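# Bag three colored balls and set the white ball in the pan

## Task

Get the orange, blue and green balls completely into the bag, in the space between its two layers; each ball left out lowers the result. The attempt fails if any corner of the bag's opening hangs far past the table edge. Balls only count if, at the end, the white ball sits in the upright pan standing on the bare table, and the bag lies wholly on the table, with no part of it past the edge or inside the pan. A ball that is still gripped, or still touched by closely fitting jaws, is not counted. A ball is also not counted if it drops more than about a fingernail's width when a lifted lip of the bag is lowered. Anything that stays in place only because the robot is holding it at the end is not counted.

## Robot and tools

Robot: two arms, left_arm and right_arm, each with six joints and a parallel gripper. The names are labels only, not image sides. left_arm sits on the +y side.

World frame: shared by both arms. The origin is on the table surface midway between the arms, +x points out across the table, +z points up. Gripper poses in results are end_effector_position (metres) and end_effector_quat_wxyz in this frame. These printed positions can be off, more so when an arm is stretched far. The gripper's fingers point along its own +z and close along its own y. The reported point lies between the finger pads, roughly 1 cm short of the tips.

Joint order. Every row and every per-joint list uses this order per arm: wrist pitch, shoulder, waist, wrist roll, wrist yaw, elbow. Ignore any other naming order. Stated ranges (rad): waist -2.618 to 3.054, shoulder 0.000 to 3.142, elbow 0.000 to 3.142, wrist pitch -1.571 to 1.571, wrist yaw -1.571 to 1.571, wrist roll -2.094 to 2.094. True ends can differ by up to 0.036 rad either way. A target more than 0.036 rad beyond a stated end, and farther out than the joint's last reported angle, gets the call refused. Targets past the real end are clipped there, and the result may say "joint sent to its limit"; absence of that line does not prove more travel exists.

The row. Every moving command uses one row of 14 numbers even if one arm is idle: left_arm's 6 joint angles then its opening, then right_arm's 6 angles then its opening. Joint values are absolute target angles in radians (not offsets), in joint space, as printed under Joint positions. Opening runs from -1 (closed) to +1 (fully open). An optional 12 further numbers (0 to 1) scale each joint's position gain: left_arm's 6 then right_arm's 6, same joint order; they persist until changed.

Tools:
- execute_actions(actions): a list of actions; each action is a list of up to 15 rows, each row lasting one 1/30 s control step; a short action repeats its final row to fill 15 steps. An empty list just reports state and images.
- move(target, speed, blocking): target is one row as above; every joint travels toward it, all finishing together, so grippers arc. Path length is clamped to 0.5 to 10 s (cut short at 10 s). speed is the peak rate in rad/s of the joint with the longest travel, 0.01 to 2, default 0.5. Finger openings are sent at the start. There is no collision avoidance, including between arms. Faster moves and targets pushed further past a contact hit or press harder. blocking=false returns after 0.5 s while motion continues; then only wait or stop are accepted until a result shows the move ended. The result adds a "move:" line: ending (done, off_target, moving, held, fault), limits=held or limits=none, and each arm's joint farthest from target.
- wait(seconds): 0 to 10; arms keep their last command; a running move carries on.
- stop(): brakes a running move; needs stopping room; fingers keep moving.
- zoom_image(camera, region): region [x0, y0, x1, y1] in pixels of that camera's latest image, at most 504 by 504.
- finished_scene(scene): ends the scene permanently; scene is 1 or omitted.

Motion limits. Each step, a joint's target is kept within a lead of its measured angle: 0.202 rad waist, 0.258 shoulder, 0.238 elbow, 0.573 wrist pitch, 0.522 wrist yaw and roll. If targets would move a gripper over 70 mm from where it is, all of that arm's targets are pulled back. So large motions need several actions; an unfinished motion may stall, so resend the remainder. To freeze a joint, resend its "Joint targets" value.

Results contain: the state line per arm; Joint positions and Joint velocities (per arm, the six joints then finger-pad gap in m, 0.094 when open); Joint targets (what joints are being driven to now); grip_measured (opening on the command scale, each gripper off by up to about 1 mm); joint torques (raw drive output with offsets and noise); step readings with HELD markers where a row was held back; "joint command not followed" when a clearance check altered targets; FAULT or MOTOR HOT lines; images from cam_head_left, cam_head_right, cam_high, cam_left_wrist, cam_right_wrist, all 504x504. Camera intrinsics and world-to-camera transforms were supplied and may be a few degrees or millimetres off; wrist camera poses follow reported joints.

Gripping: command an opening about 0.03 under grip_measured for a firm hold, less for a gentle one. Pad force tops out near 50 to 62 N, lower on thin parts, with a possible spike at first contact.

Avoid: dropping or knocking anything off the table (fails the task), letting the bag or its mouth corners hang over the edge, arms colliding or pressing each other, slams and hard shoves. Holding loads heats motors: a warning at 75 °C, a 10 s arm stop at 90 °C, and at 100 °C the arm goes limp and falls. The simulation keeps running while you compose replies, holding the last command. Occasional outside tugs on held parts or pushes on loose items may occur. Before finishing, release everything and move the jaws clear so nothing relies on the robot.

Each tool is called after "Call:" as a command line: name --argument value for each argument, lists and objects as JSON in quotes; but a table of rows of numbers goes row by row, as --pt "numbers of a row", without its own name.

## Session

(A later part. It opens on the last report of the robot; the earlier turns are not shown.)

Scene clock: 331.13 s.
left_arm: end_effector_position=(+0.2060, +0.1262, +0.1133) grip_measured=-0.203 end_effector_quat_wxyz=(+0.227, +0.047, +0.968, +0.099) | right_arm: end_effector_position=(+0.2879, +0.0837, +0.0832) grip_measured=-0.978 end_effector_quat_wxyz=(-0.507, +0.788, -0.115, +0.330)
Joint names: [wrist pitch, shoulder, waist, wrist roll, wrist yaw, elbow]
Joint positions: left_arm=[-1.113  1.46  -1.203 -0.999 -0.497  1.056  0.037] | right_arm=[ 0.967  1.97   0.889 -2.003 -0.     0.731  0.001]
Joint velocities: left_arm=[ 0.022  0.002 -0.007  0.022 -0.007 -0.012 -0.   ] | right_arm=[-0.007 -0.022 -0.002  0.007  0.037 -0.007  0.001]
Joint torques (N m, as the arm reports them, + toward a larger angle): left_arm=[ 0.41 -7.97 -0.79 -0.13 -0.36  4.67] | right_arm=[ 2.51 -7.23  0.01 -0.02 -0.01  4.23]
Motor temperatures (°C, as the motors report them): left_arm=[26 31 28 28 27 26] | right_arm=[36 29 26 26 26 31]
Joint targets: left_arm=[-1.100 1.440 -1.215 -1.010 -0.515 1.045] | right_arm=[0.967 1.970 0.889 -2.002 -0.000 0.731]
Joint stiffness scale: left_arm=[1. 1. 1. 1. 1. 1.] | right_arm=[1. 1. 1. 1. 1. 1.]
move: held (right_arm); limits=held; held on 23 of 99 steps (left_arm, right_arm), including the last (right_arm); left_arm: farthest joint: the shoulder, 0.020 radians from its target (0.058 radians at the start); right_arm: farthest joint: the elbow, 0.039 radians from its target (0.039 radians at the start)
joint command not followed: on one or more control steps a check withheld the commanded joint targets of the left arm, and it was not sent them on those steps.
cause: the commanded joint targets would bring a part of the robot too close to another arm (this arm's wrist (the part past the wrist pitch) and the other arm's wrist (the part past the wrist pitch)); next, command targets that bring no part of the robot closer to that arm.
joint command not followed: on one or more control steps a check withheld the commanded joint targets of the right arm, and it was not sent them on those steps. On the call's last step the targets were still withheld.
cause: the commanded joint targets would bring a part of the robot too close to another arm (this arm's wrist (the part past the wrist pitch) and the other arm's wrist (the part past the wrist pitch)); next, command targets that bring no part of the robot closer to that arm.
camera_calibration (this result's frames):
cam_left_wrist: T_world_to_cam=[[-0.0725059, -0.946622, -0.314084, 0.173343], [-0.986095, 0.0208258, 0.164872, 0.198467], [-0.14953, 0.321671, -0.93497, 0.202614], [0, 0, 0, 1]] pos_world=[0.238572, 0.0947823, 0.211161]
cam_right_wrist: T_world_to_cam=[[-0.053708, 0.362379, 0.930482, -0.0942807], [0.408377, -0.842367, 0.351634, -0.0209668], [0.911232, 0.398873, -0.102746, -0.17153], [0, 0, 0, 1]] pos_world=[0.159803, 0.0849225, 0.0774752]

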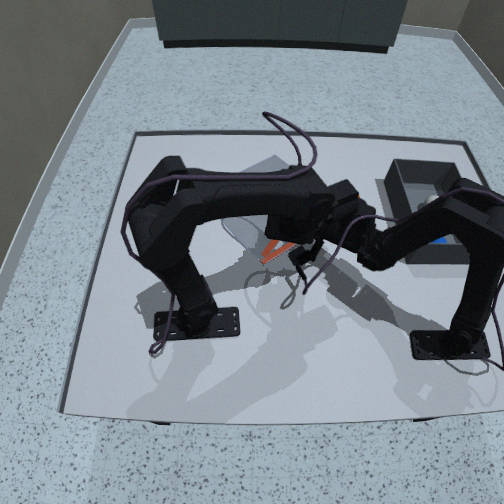

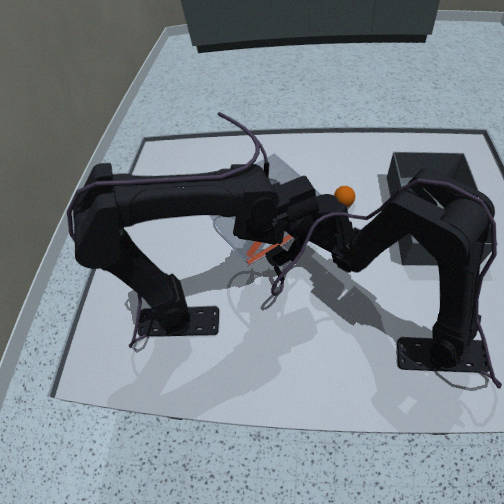

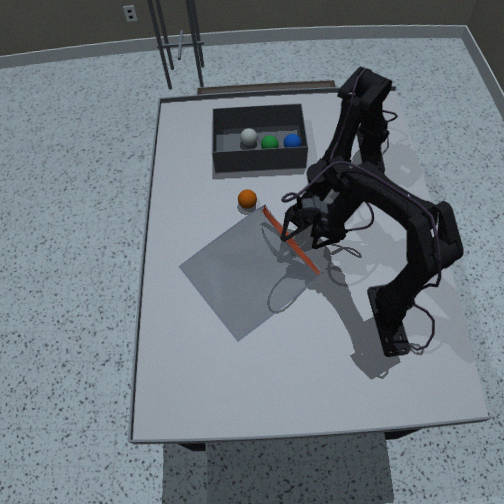

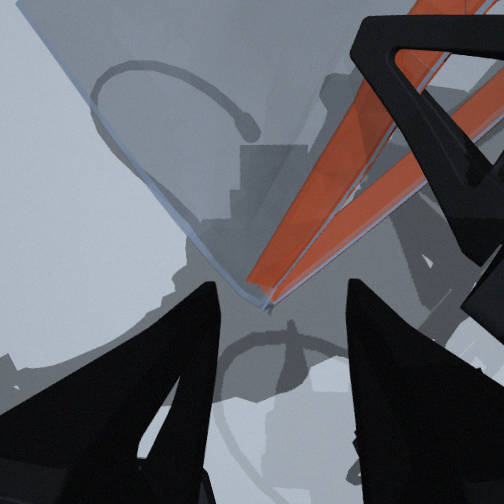

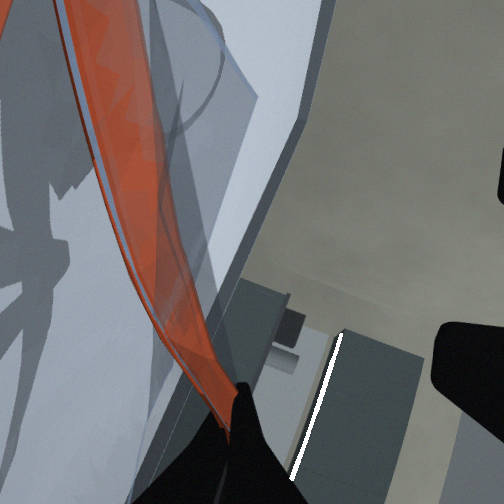

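Call:
move --target '[-0.9,1.0,-0.3,-1.57,0,0.9,-0.36, 0.967,1.97,0.889,-1.57,0,0.76,-1]' --speed 0.5

Call:
move --target '[-0.9,1.0,-0.3,-1.57,0,0.9,-0.36, 0.93,2.186,1.097,-1.57,0.66,0.99,-1]' --speed 0.2

Scene clock: 356.30 s.
left_arm: end_effector_position=(+0.2729, +0.2579, +0.1661) grip_measured=-0.357 end_effector_quat_wxyz=(+0.173, -0.599, +0.753, -0.212) | right_arm: end_effector_position=(+0.2879, +0.0837, +0.0832) grip_measured=-0.978 end_effector_quat_wxyz=(-0.565, +0.746, -0.277, +0.217)
Joint names: [wrist pitch, shoulder, waist, wrist roll, wrist yaw, elbow]
Joint positions: left_arm=[-0.912  1.016 -0.311 -1.562 -0.002  0.912  0.03 ] | right_arm=[ 0.967  1.97   0.889 -1.582 -0.     0.731  0.001]
Joint velocities: left_arm=[ 0.037 -0.002 -0.007  0.051 -0.007 -0.007  0.   ] | right_arm=[-0.022 -0.007 -0.007 -0.007  0.007 -0.032  0.001]
Joint torques (N m, as the arm reports them, + toward a larger angle): left_arm=[ 1.21 -4.16  0.72 -0.11  0.    5.18] | right_arm=[ 2.5  -7.22  0.04  0.12 -0.01  6.04]
Motor temperatures (°C, as the motors report them): left_arm=[26 30 28 28 27 26] | right_arm=[37 29 26 26 26 31]
Joint targets: left_arm=[-0.900 1.000 -0.300 -1.570 0.000 0.900] | right_arm=[0.967 1.970 0.889 -1.570 0.000 0.760]
Joint stiffness scale: left_arm=[1. 1. 1. 1. 1. 1.] | right_arm=[1. 1. 1. 1. 1. 1.]
move: off_target (right_arm); limits=held; held on 1 of 76 steps (left_arm); left_arm: farthest joint: the shoulder, 0.016 radians from its target (0.460 radians at the start); right_arm: farthest joint: the elbow, 0.029 radians from its target (0.029 radians at the start)
joint command not followed: on one or more control steps a check withheld the commanded joint targets of the left arm, and it was not sent them on those steps.
cause: the commanded joint targets would bring a part of the robot too close to another arm (this arm's wrist (the part past the wrist pitch) and the other arm's wrist (the part past the wrist pitch)); next, command targets that bring no part of the robot closer to that arm.
camera_calibration (this result's frames):
cam_left_wrist: T_world_to_cam=[[0.849382, -0.269202, 0.45396, -0.234355], [-0.489069, -0.724798, 0.485262, 0.256396], [0.198396, -0.634191, -0.747289, 0.339967], [0, 0, 0, 1]] pos_world=[0.257004, 0.33835, 0.236022]
cam_right_wrist: T_world_to_cam=[[0.264023, 0.0930473, 0.960018, -0.165648], [0.359666, -0.933042, -0.00848224, 0.0305908], [0.894948, 0.347526, -0.279811, -0.147821], [0, 0, 0, 1]] pos_world=[0.165024, 0.0953271, 0.117922]

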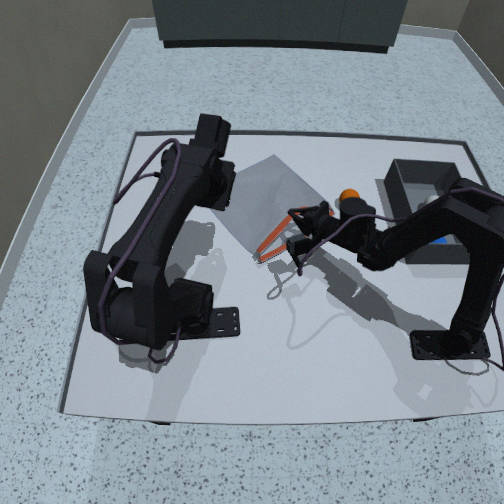

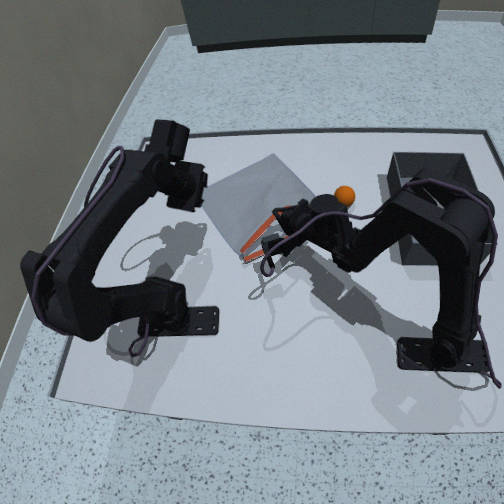

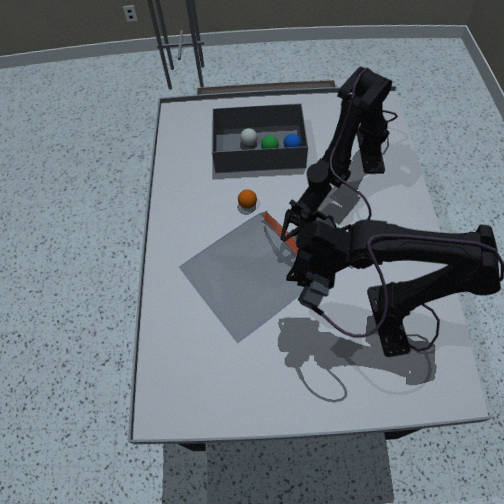

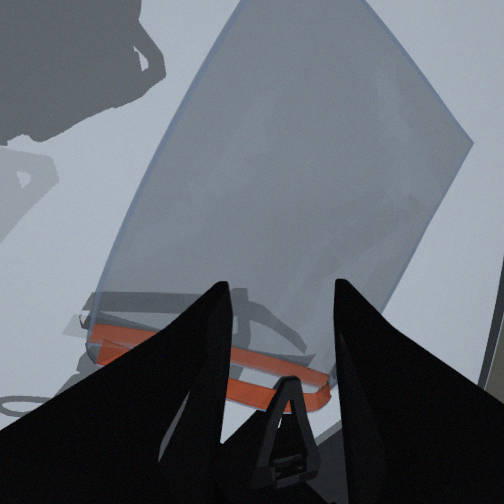

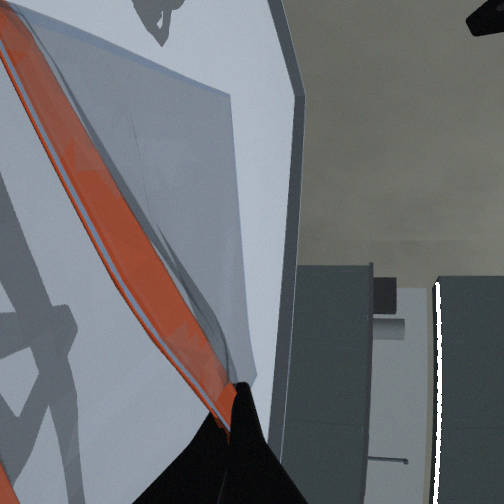

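Scene clock: 360.23 s.
left_arm: end_effector_position=(+0.2729, +0.2579, +0.1661) grip_measured=-0.357 end_effector_quat_wxyz=(+0.173, -0.599, +0.752, -0.212) | right_arm: end_effector_position=(+0.3082, +0.0989, +0.0594) grip_measured=-0.978 end_effector_quat_wxyz=(-0.473, +0.690, -0.377, +0.396)
Joint names: [wrist pitch, shoulder, waist, wrist roll, wrist yaw, elbow]
Joint positions: left_arm=[-0.912  1.016 -0.311 -1.563 -0.002  0.912  0.03 ] | right_arm=[ 0.932  2.186  1.086 -1.581  0.649  0.952  0.001]
Joint velocities: left_arm=[ 0.007 -0.002  0.007  0.022 -0.051 -0.012 -0.001] | right_arm=[-0.022 -0.012 -0.002 -0.11   0.081 -0.002 -0.   ]
Joint torques (N m, as the arm reports them, + toward a larger angle): left_arm=[ 1.23 -4.15  0.75 -0.11  0.03  5.19] | right_arm=[ 2.33 -8.63  0.75  0.11  0.18  6.57]
Motor temperatures (°C, as the motors report them): left_arm=[27 30 28 28 27 27] | right_arm=[36 29 26 26 26 31]
Joint targets: left_arm=[-0.900 1.000 -0.300 -1.570 -0.000 0.900] | right_arm=[0.930 2.186 1.097 -1.570 0.660 0.990]
Joint stiffness scale: left_arm=[1. 1. 1. 1. 1. 1.] | right_arm=[1. 1. 1. 1. 1. 1.]
move: off_target (right_arm); limits=none; left_arm: farthest joint: the shoulder, 0.016 radians from its target (0.016 radians at the start); right_arm: farthest joint: the elbow, 0.038 radians from its target (0.259 radians at the start)
camera_calibration (this result's frames):
cam_left_wrist: T_world_to_cam=[[0.849489, -0.268838, 0.453977, -0.23448], [-0.488814, -0.724861, 0.485425, 0.256315], [0.198569, -0.634273, -0.747173, 0.339921], [0, 0, 0, 1]] pos_world=[0.256981, 0.338359, 0.236007]
cam_right_wrist: T_world_to_cam=[[0.183179, 0.124304, 0.975189, -0.128694], [-0.0655559, -0.988221, 0.13828, 0.165077], [0.980891, -0.0892593, -0.172873, -0.167611], [0, 0, 0, 1]] pos_world=[0.198804, 0.164169, 0.0736992]

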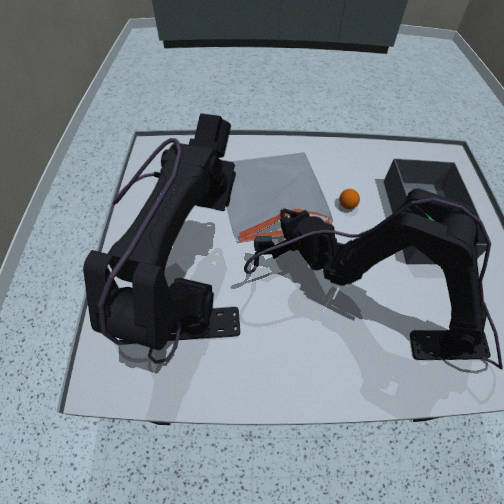

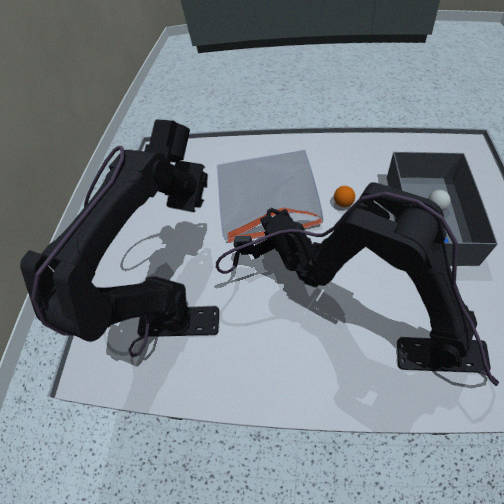

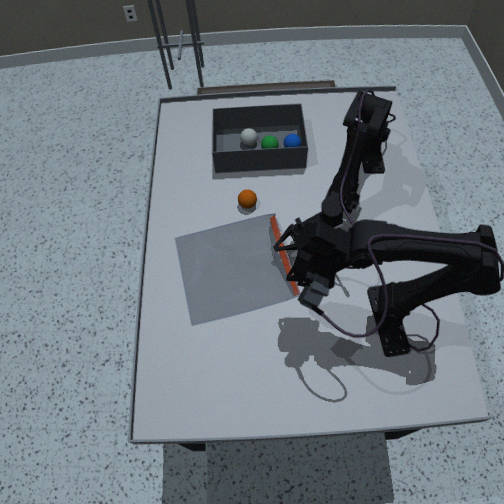

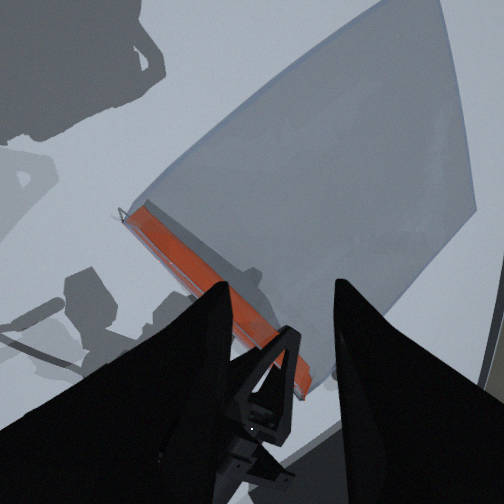

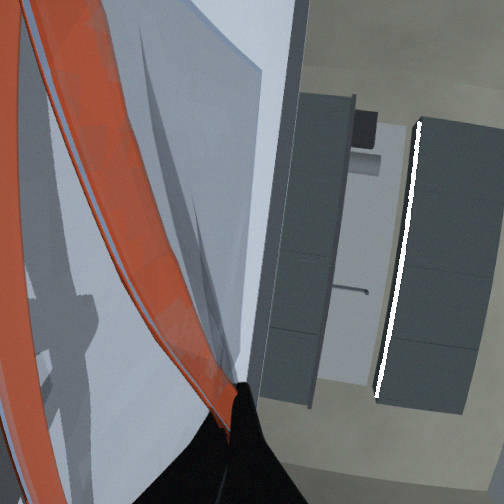

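Call:
move --target '[-0.9,1.0,-0.3,-1.57,0,0.9,-0.36, 0.995,2.10,0.71,-1.57,-0.31,0.82,-0.7]' --speed 0.2

Scene clock: 371.93 s.
left_arm: end_effector_position=(+0.2729, +0.2578, +0.1661) grip_measured=-0.357 end_effector_quat_wxyz=(+0.173, -0.599, +0.752, -0.212) | right_arm: end_effector_position=(+0.3260, +0.0748, +0.0532) grip_measured=-0.703 end_effector_quat_wxyz=(-0.579, +0.758, -0.260, +0.147)
Joint names: [wrist pitch, shoulder, waist, wrist roll, wrist yaw, elbow]
Joint positions: left_arm=[-0.912  1.016 -0.311 -1.563 -0.002  0.912  0.03 ] | right_arm=[ 0.98   2.125  0.721 -1.581 -0.298  0.841  0.014]
Joint velocities: left_arm=[ 0.007 -0.007 -0.002 -0.066  0.051 -0.002 -0.001] | right_arm=[ 0.007  0.012 -0.002  0.051 -0.051  0.002  0.   ]
Joint torques (N m, as the arm reports them, + toward a larger angle): left_arm=[ 1.24 -4.14  0.75 -0.11  0.02  5.19] | right_arm=[ 2.63 -9.91 -0.72  0.1  -0.15  2.68]
Motor temperatures (°C, as the motors report them): left_arm=[27 30 28 28 27 27] | right_arm=[37 30 26 26 26 31]
Joint targets: left_arm=[-0.900 1.000 -0.300 -1.570 0.000 0.900] | right_arm=[0.995 2.100 0.710 -1.570 -0.310 0.820]
Joint stiffness scale: left_arm=[1. 1. 1. 1. 1. 1.] | right_arm=[1. 1. 1. 1. 1. 1.]
move: off_target (right_arm); limits=none; left_arm: farthest joint: the shoulder, 0.016 radians from its target (0.016 radians at the start); right_arm: farthest joint: the shoulder, 0.025 radians from its target (0.086 radians at the start)
camera_calibration (this result's frames):
cam_left_wrist: T_world_to_cam=[[0.849467, -0.268865, 0.454002, -0.234477], [-0.488925, -0.724609, 0.485689, 0.256182], [0.198389, -0.63455, -0.746986, 0.339971], [0, 0, 0, 1]] pos_world=[0.256987, 0.338318, 0.235982]
cam_right_wrist: T_world_to_cam=[[0.330999, 0.0907655, 0.939256, -0.166674], [0.463566, -0.882616, -0.078071, -0.0256468], [0.821916, 0.461248, -0.334221, -0.169007], [0, 0, 0, 1]] pos_world=[0.205968, 0.0704462, 0.098062]

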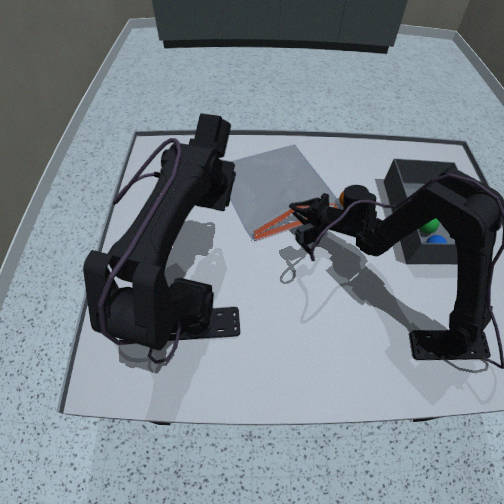

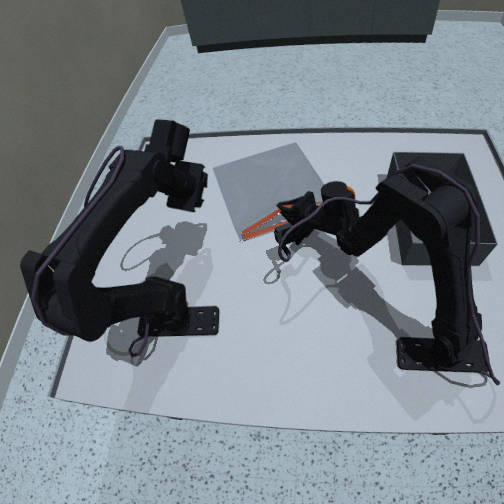

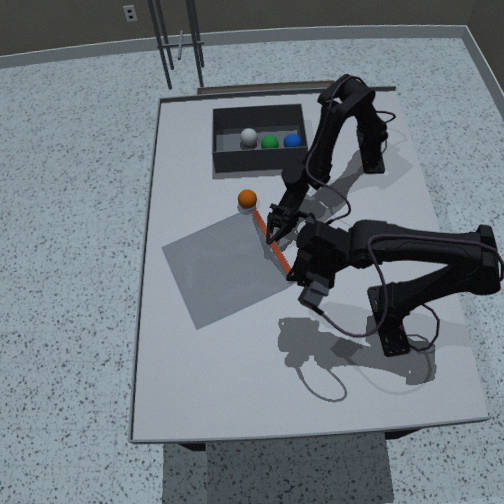

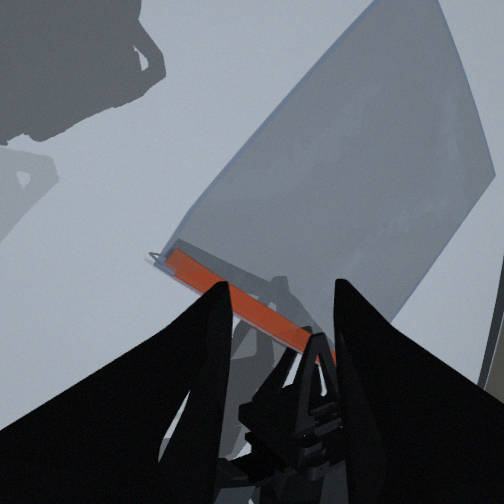

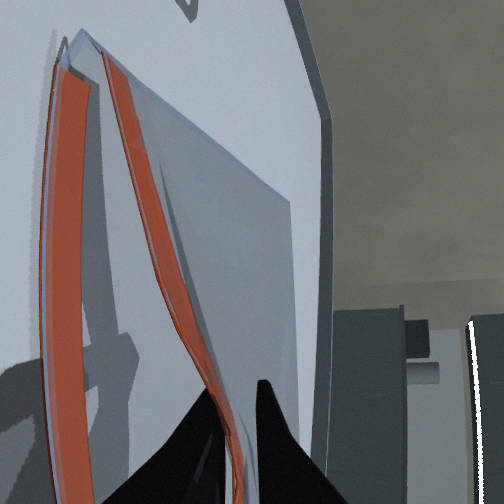

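Call:
execute_actions --actions '[[[-0.9,1.0,-0.3,-1.57,0,0.9,-0.36,0.995,2.10,0.71,-1.57,-0.31,0.82,-0.88]],[[-0.9,1.0,-0.3,-1.57,0,0.9,-0.36,0.995,2.10,0.71,-1.57,-0.31,0.82,-1]]]'

Call:
move --target '[-0.9,1.0,-0.3,-1.57,0,0.9,-0.36, 0.90,2.005,0.877,-1.57,0.01,0.81,-1]' --speed 0.15

Scene clock: 378.60 s.
left_arm: end_effector_position=(+0.2729, +0.2578, +0.1661) grip_measured=-0.357 end_effector_quat_wxyz=(+0.173, -0.599, +0.752, -0.212) | right_arm: end_effector_position=(+0.3259, +0.0748, +0.0533) grip_measured=-0.977 end_effector_quat_wxyz=(-0.579, +0.758, -0.260, +0.147)
Joint names: [wrist pitch, shoulder, waist, wrist roll, wrist yaw, elbow]
Joint positions: left_arm=[-0.912  1.016 -0.311 -1.563 -0.002  0.912  0.03 ] | right_arm=[ 0.981  2.125  0.721 -1.581 -0.299  0.841  0.001]
Joint velocities: left_arm=[ 0.022 -0.007 -0.007 -0.022 -0.066 -0.002 -0.001] | right_arm=[ 0.007 -0.007  0.012 -0.051 -0.037 -0.017  0.001]
Joint torques (N m, as the arm reports them, + toward a larger angle): left_arm=[ 1.24 -4.18  0.73 -0.11  0.03  5.23] | right_arm=[ 2.63 -9.9  -0.74  0.1  -0.16  2.67]
Motor temperatures (°C, as the motors report them): left_arm=[28 29 28 28 27 27] | right_arm=[37 30 26 26 26 30]
Joint targets: left_arm=[-0.900 1.000 -0.300 -1.570 0.000 0.900] | right_arm=[0.995 2.100 0.710 -1.570 -0.310 0.820]
Joint stiffness scale: left_arm=[1. 1. 1. 1. 1. 1.] | right_arm=[1. 1. 1. 1. 1. 1.]
Step readings (joint positions; steps 1 to 15: 1st action; 16 to 30: 2nd action):
0: left_arm=[-0.912 1.016 -0.311 -1.563 -0.002 0.912] | right_arm=[0.980 2.125 0.721 -1.581 -0.299 0.841]
1: left_arm=[-0.912 1.016 -0.311 -1.563 -0.002 0.912] | right_arm=[0.980 2.125 0.721 -1.581 -0.299 0.841]
2: left_arm=[-0.912 1.016 -0.311 -1.563 -0.002 0.912] | right_arm=[0.980 2.125 0.721 -1.581 -0.299 0.841]
4: left_arm=[-0.912 1.016 -0.311 -1.563 -0.002 0.912] | right_arm=[0.980 2.125 0.721 -1.581 -0.299 0.841]
8: left_arm=[-0.912 1.016 -0.311 -1.563 -0.002 0.912] | right_arm=[0.980 2.125 0.721 -1.581 -0.299 0.841]
15: left_arm=[-0.912 1.016 -0.311 -1.563 -0.002 0.912] | right_arm=[0.980 2.125 0.721 -1.581 -0.299 0.841]
16: left_arm=[-0.912 1.016 -0.311 -1.563 -0.002 0.912] | right_arm=[0.980 2.125 0.721 -1.581 -0.299 0.841]
17: left_arm=[-0.912 1.016 -0.311 -1.563 -0.002 0.912] | right_arm=[0.980 2.125 0.721 -1.581 -0.299 0.841]
19: left_arm=[-0.912 1.016 -0.311 -1.563 -0.002 0.912] | right_arm=[0.980 2.125 0.721 -1.581 -0.299 0.841]
23: left_arm=[-0.912 1.016 -0.311 -1.563 -0.002 0.912] | right_arm=[0.981 2.125 0.721 -1.581 -0.299 0.841]
30: Joint positions above
camera_calibration (this result's frames):
cam_left_wrist: T_world_to_cam=[[0.849573, -0.2685, 0.454018, -0.234603], [-0.48867, -0.724672, 0.485852, 0.256101], [0.198563, -0.634632, -0.74687, 0.339926], [0, 0, 0, 1]] pos_world=[0.256964, 0.338326, 0.235967]
cam_right_wrist: T_world_to_cam=[[0.330754, 0.0905775, 0.93936, -0.166668], [0.463905, -0.882422, -0.0782565, -0.0256895], [0.821823, 0.461657, -0.333884, -0.168992], [0, 0, 0, 1]] pos_world=[0.205925, 0.0704436, 0.0981272]

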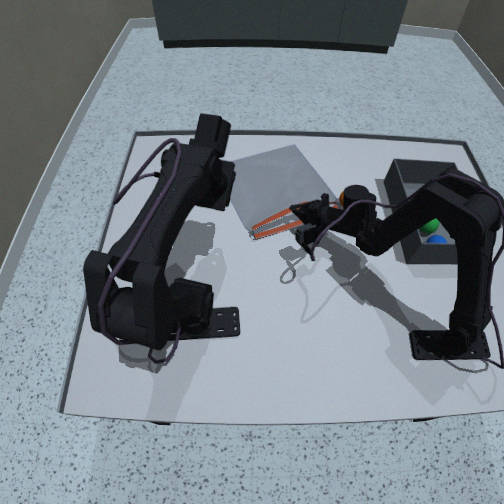

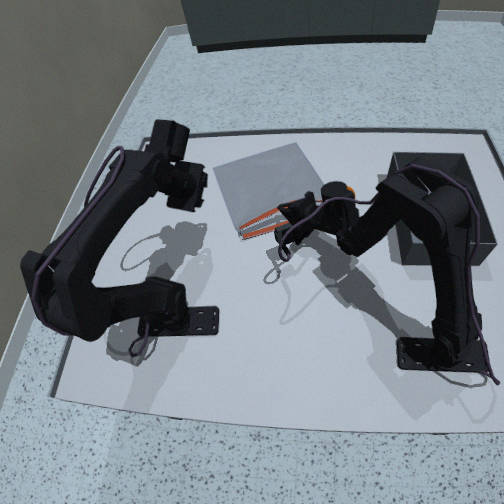

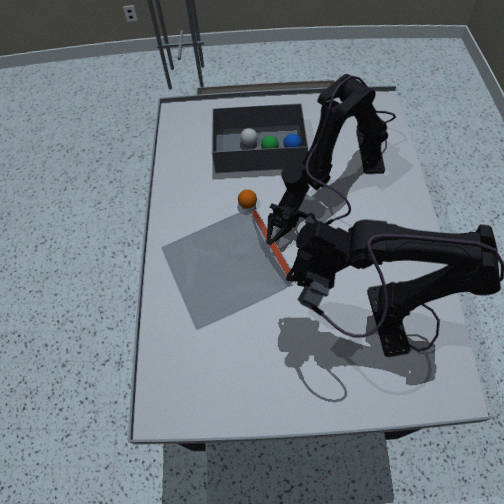

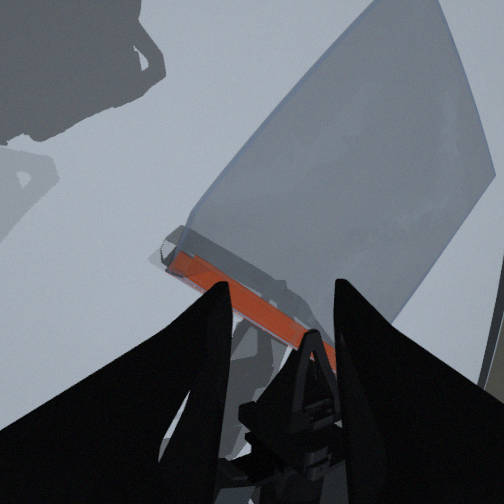

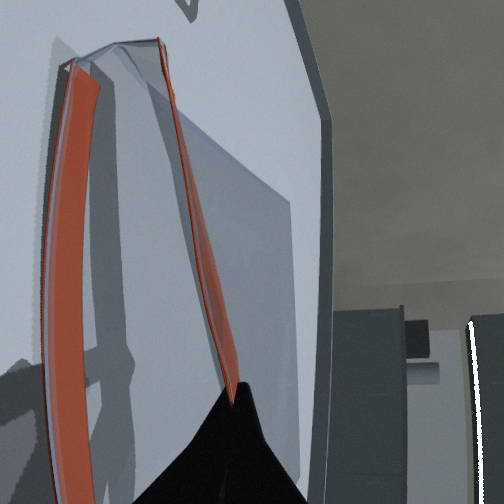

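Scene clock: 381.23 s.
left_arm: end_effector_position=(+0.2729, +0.2578, +0.1661) grip_measured=-0.357 end_effector_quat_wxyz=(+0.173, -0.599, +0.752, -0.213) | right_arm: end_effector_position=(+0.3129, +0.0933, +0.0806) grip_measured=-0.977 end_effector_quat_wxyz=(-0.557, +0.747, -0.288, +0.222)
Joint names: [wrist pitch, shoulder, waist, wrist roll, wrist yaw, elbow]
Joint positions: left_arm=[-0.911  1.016 -0.311 -1.563 -0.002  0.912  0.03 ] | right_arm=[ 0.903  2.03   0.866 -1.581  0.003  0.841  0.001]
Joint velocities: left_arm=[-0.037  0.002 -0.012 -0.022 -0.037 -0.002  0.001] | right_arm=[ 0.022  0.012 -0.002  0.007 -0.066 -0.002 -0.001]
Joint torques (N m, as the arm reports them, + toward a larger angle): left_arm=[ 1.23 -4.16  0.72 -0.1   0.03  5.17] | right_arm=[ 2.45 -9.6   0.76  0.11  0.05  2.43]
Motor temperatures (°C, as the motors report them): left_arm=[28 29 28 28 27 27] | right_arm=[37 30 26 26 26 30]
Joint targets: left_arm=[-0.900 1.000 -0.300 -1.570 0.000 0.900] | right_arm=[0.900 2.005 0.877 -1.570 0.010 0.810]
Joint stiffness scale: left_arm=[1. 1. 1. 1. 1. 1.] | right_arm=[1. 1. 1. 1. 1. 1.]
move: off_target (right_arm); limits=none; left_arm: farthest joint: the shoulder, 0.016 radians from its target (0.016 radians at the start); right_arm: farthest joint: the elbow, 0.031 radians from its target (0.031 radians at the start)
camera_calibration (this result's frames):
cam_left_wrist: T_world_to_cam=[[0.849404, -0.268463, 0.454357, -0.234717], [-0.48885, -0.724632, 0.48573, 0.256162], [0.198841, -0.634694, -0.746744, 0.339855], [0, 0, 0, 1]] pos_world=[0.257017, 0.338314, 0.236005]
cam_right_wrist: T_world_to_cam=[[0.27502, 0.0956267, 0.956671, -0.174084], [0.335554, -0.942018, -0.00230168, 0.0383856], [0.900981, 0.321648, -0.291161, -0.172835], [0, 0, 0, 1]] pos_world=[0.190717, 0.108399, 0.116307]

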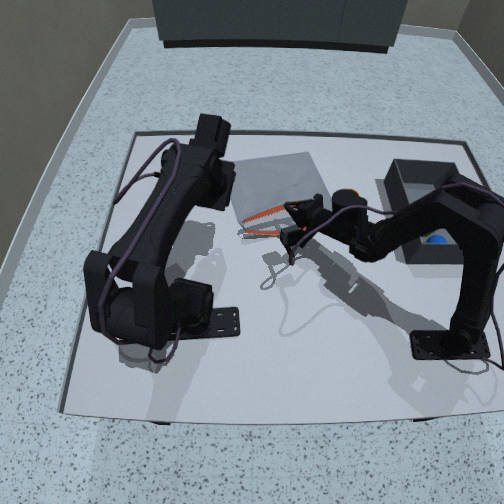

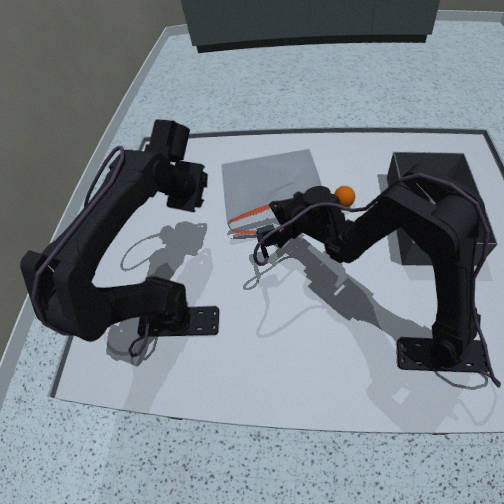

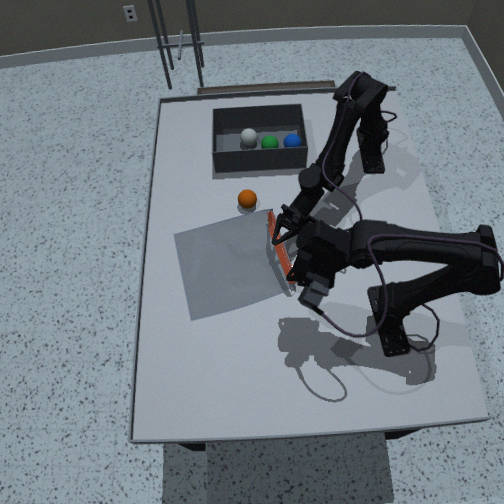

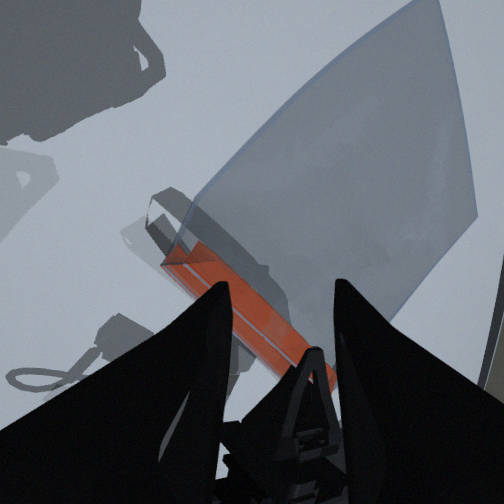

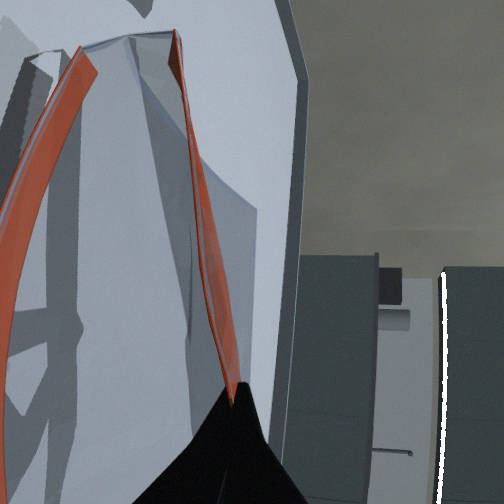

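Call:
move --target '[0.14,0.69,-0.64,-1.57,0,0.07,-0.15, 0.90,2.005,0.877,-1.57,0.01,0.81,-1]' --speed 0.4

Scene clock: 392.27 s.
left_arm: end_effector_position=(+0.2504, +0.1765, +0.0745) grip_measured=-0.153 end_effector_quat_wxyz=(+0.254, -0.424, +0.749, -0.441) | right_arm: end_effector_position=(+0.3130, +0.0932, +0.0805) grip_measured=-0.977 end_effector_quat_wxyz=(-0.557, +0.747, -0.289, +0.223)
Joint names: [wrist pitch, shoulder, waist, wrist roll, wrist yaw, elbow]
Joint positions: left_arm=[ 0.127  0.708 -0.628 -1.564 -0.002  0.078  0.04 ] | right_arm=[ 0.903  2.03   0.866 -1.581  0.003  0.841  0.001]
Joint velocities: left_arm=[-0.007  0.017 -0.002  0.007 -0.066 -0.012  0.001] | right_arm=[ 0.037 -0.012  0.017 -0.066 -0.007 -0.032 -0.   ]
Joint torques (N m, as the arm reports them, + toward a larger angle): left_arm=[ 1.79 -2.24 -0.82 -0.08  0.02  5.73] | right_arm=[ 2.46 -9.62  0.78  0.11  0.05  2.42]
Motor temperatures (°C, as the motors report them): left_arm=[28 29 28 28 27 27] | right_arm=[37 31 26 26 26 30]
Joint targets: left_arm=[0.140 0.690 -0.640 -1.570 -0.000 0.070] | right_arm=[0.900 2.005 0.877 -1.570 0.010 0.810]
Joint stiffness scale: left_arm=[1. 1. 1. 1. 1. 1.] | right_arm=[1. 1. 1. 1. 1. 1.]
move: off_target (right_arm); limits=none; left_arm: farthest joint: the shoulder, 0.018 radians from its target (0.326 radians at the start); right_arm: farthest joint: the elbow, 0.031 radians from its target (0.031 radians at the start)
camera_calibration (this result's frames):
cam_left_wrist: T_world_to_cam=[[0.434982, -0.346954, 0.830912, -0.106185], [-0.859124, -0.43623, 0.267599, 0.288811], [0.269624, -0.830257, -0.487828, 0.22183], [0, 0, 0, 1]] pos_world=[0.234502, 0.273323, 0.11916]
cam_right_wrist: T_world_to_cam=[[0.275187, 0.0958326, 0.956603, -0.174075], [0.334864, -0.942264, -0.00193452, 0.0384617], [0.901187, 0.320865, -0.291389, -0.172872], [0, 0, 0, 1]] pos_world=[0.190814, 0.108392, 0.116222]

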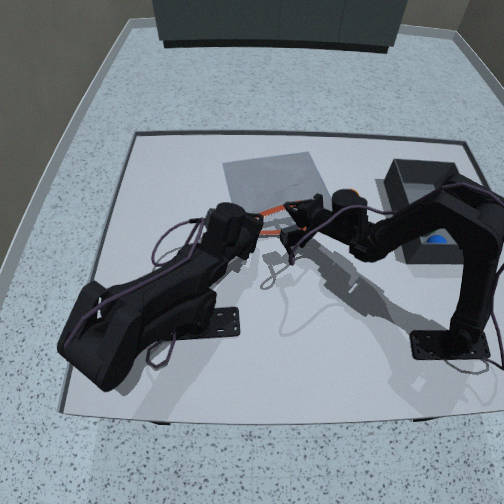

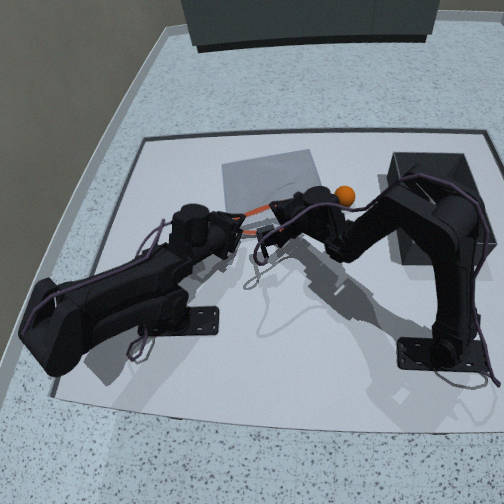

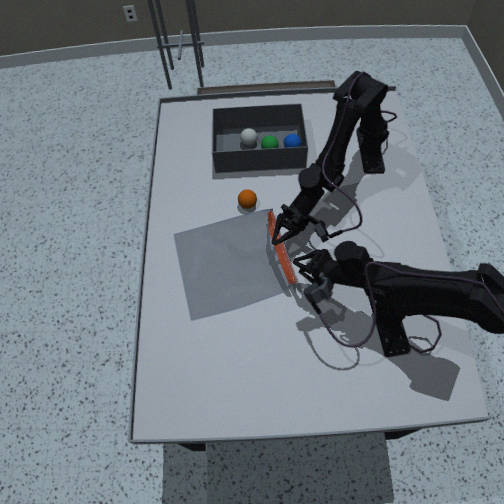

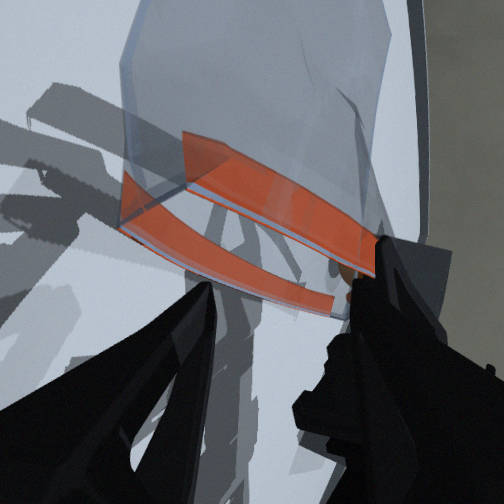

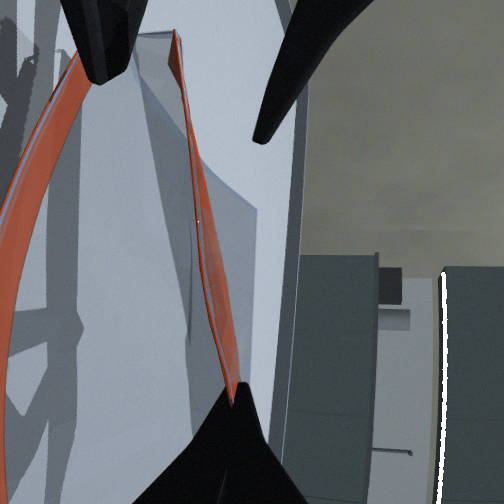

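Call:
move --target '[0.45,1.095,-0.64,-1.57,0,0.185,-0.15, 0.90,2.005,0.877,-1.57,0.01,0.81,-1]' --speed 0.25

Scene clock: 398.27 s.
left_arm: end_effector_position=(+0.2857, +0.1556, +0.0754) grip_measured=-0.153 end_effector_quat_wxyz=(+0.257, -0.422, +0.746, -0.446) | right_arm: end_effector_position=(+0.3130, +0.0932, +0.0805) grip_measured=-0.977 end_effector_quat_wxyz=(-0.557, +0.747, -0.288, +0.223)
Joint names: [wrist pitch, shoulder, waist, wrist roll, wrist yaw, elbow]
Joint positions: left_arm=[ 0.437  1.087 -0.628 -1.564 -0.002  0.16   0.04 ] | right_arm=[ 0.903  2.03   0.866 -1.582  0.003  0.841  0.001]
Joint velocities: left_arm=[ 0.007 -0.007  0.007 -0.066 -0.095  0.002  0.001] | right_arm=[ 0.037 -0.012  0.017 -0.022  0.022 -0.007  0.001]
Joint torques (N m, as the arm reports them, + toward a larger angle): left_arm=[ 1.8  -1.96 -0.81 -0.08  0.02  7.59] | right_arm=[ 2.46 -9.62  0.79  0.11  0.04  2.44]
Motor temperatures (°C, as the motors report them): left_arm=[29 29 28 28 27 27] | right_arm=[37 31 26 26 26 30]
Joint targets: left_arm=[0.450 1.095 -0.640 -1.570 -0.000 0.185] | right_arm=[0.900 2.005 0.877 -1.570 0.010 0.810]
Joint stiffness scale: left_arm=[1. 1. 1. 1. 1. 1.] | right_arm=[1. 1. 1. 1. 1. 1.]
move: off_target (left_arm, right_arm); limits=none; left_arm: farthest joint: the elbow, 0.025 radians from its target (0.107 radians at the start); right_arm: farthest joint: the elbow, 0.031 radians from its target (0.031 radians at the start)
camera_calibration (this result's frames):
cam_left_wrist: T_world_to_cam=[[0.425394, -0.341275, 0.838195, -0.128231], [-0.862158, -0.434433, 0.260675, 0.310902], [0.275178, -0.833546, -0.479038, 0.19363], [0, 0, 0, 1]] pos_world=[0.269312, 0.252704, 0.119195]
cam_right_wrist: T_world_to_cam=[[0.27492, 0.0961006, 0.956652, -0.174021], [0.334966, -0.942229, -0.0016098, 0.0384005], [0.901231, 0.320889, -0.291228, -0.172901], [0, 0, 0, 1]] pos_world=[0.190802, 0.108387, 0.116186]

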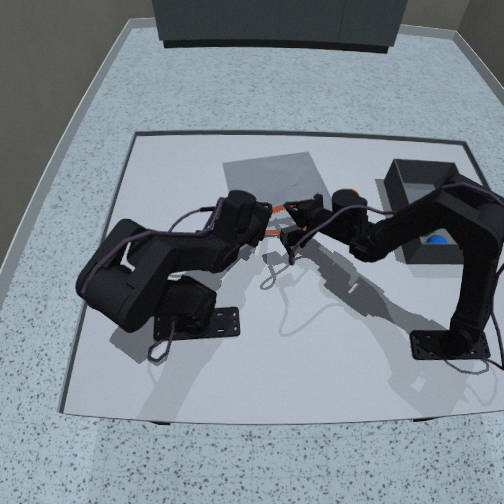

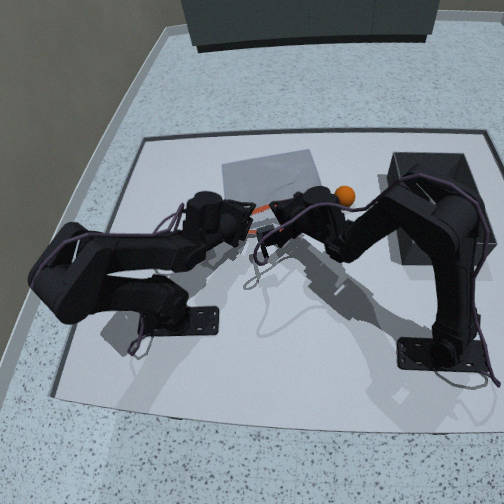

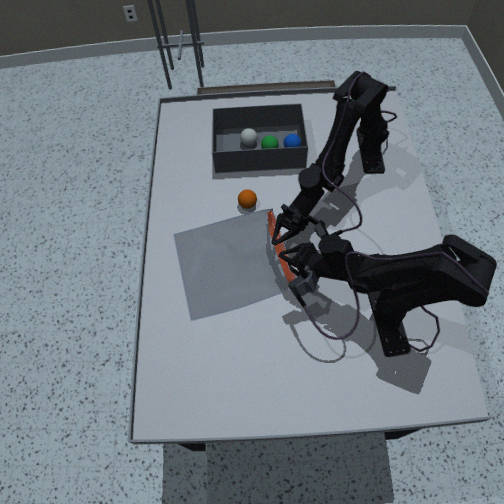

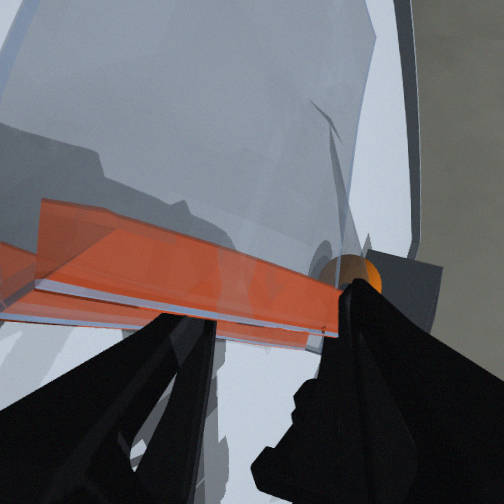

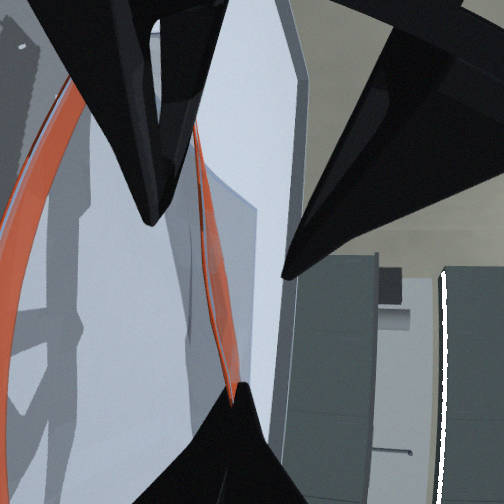

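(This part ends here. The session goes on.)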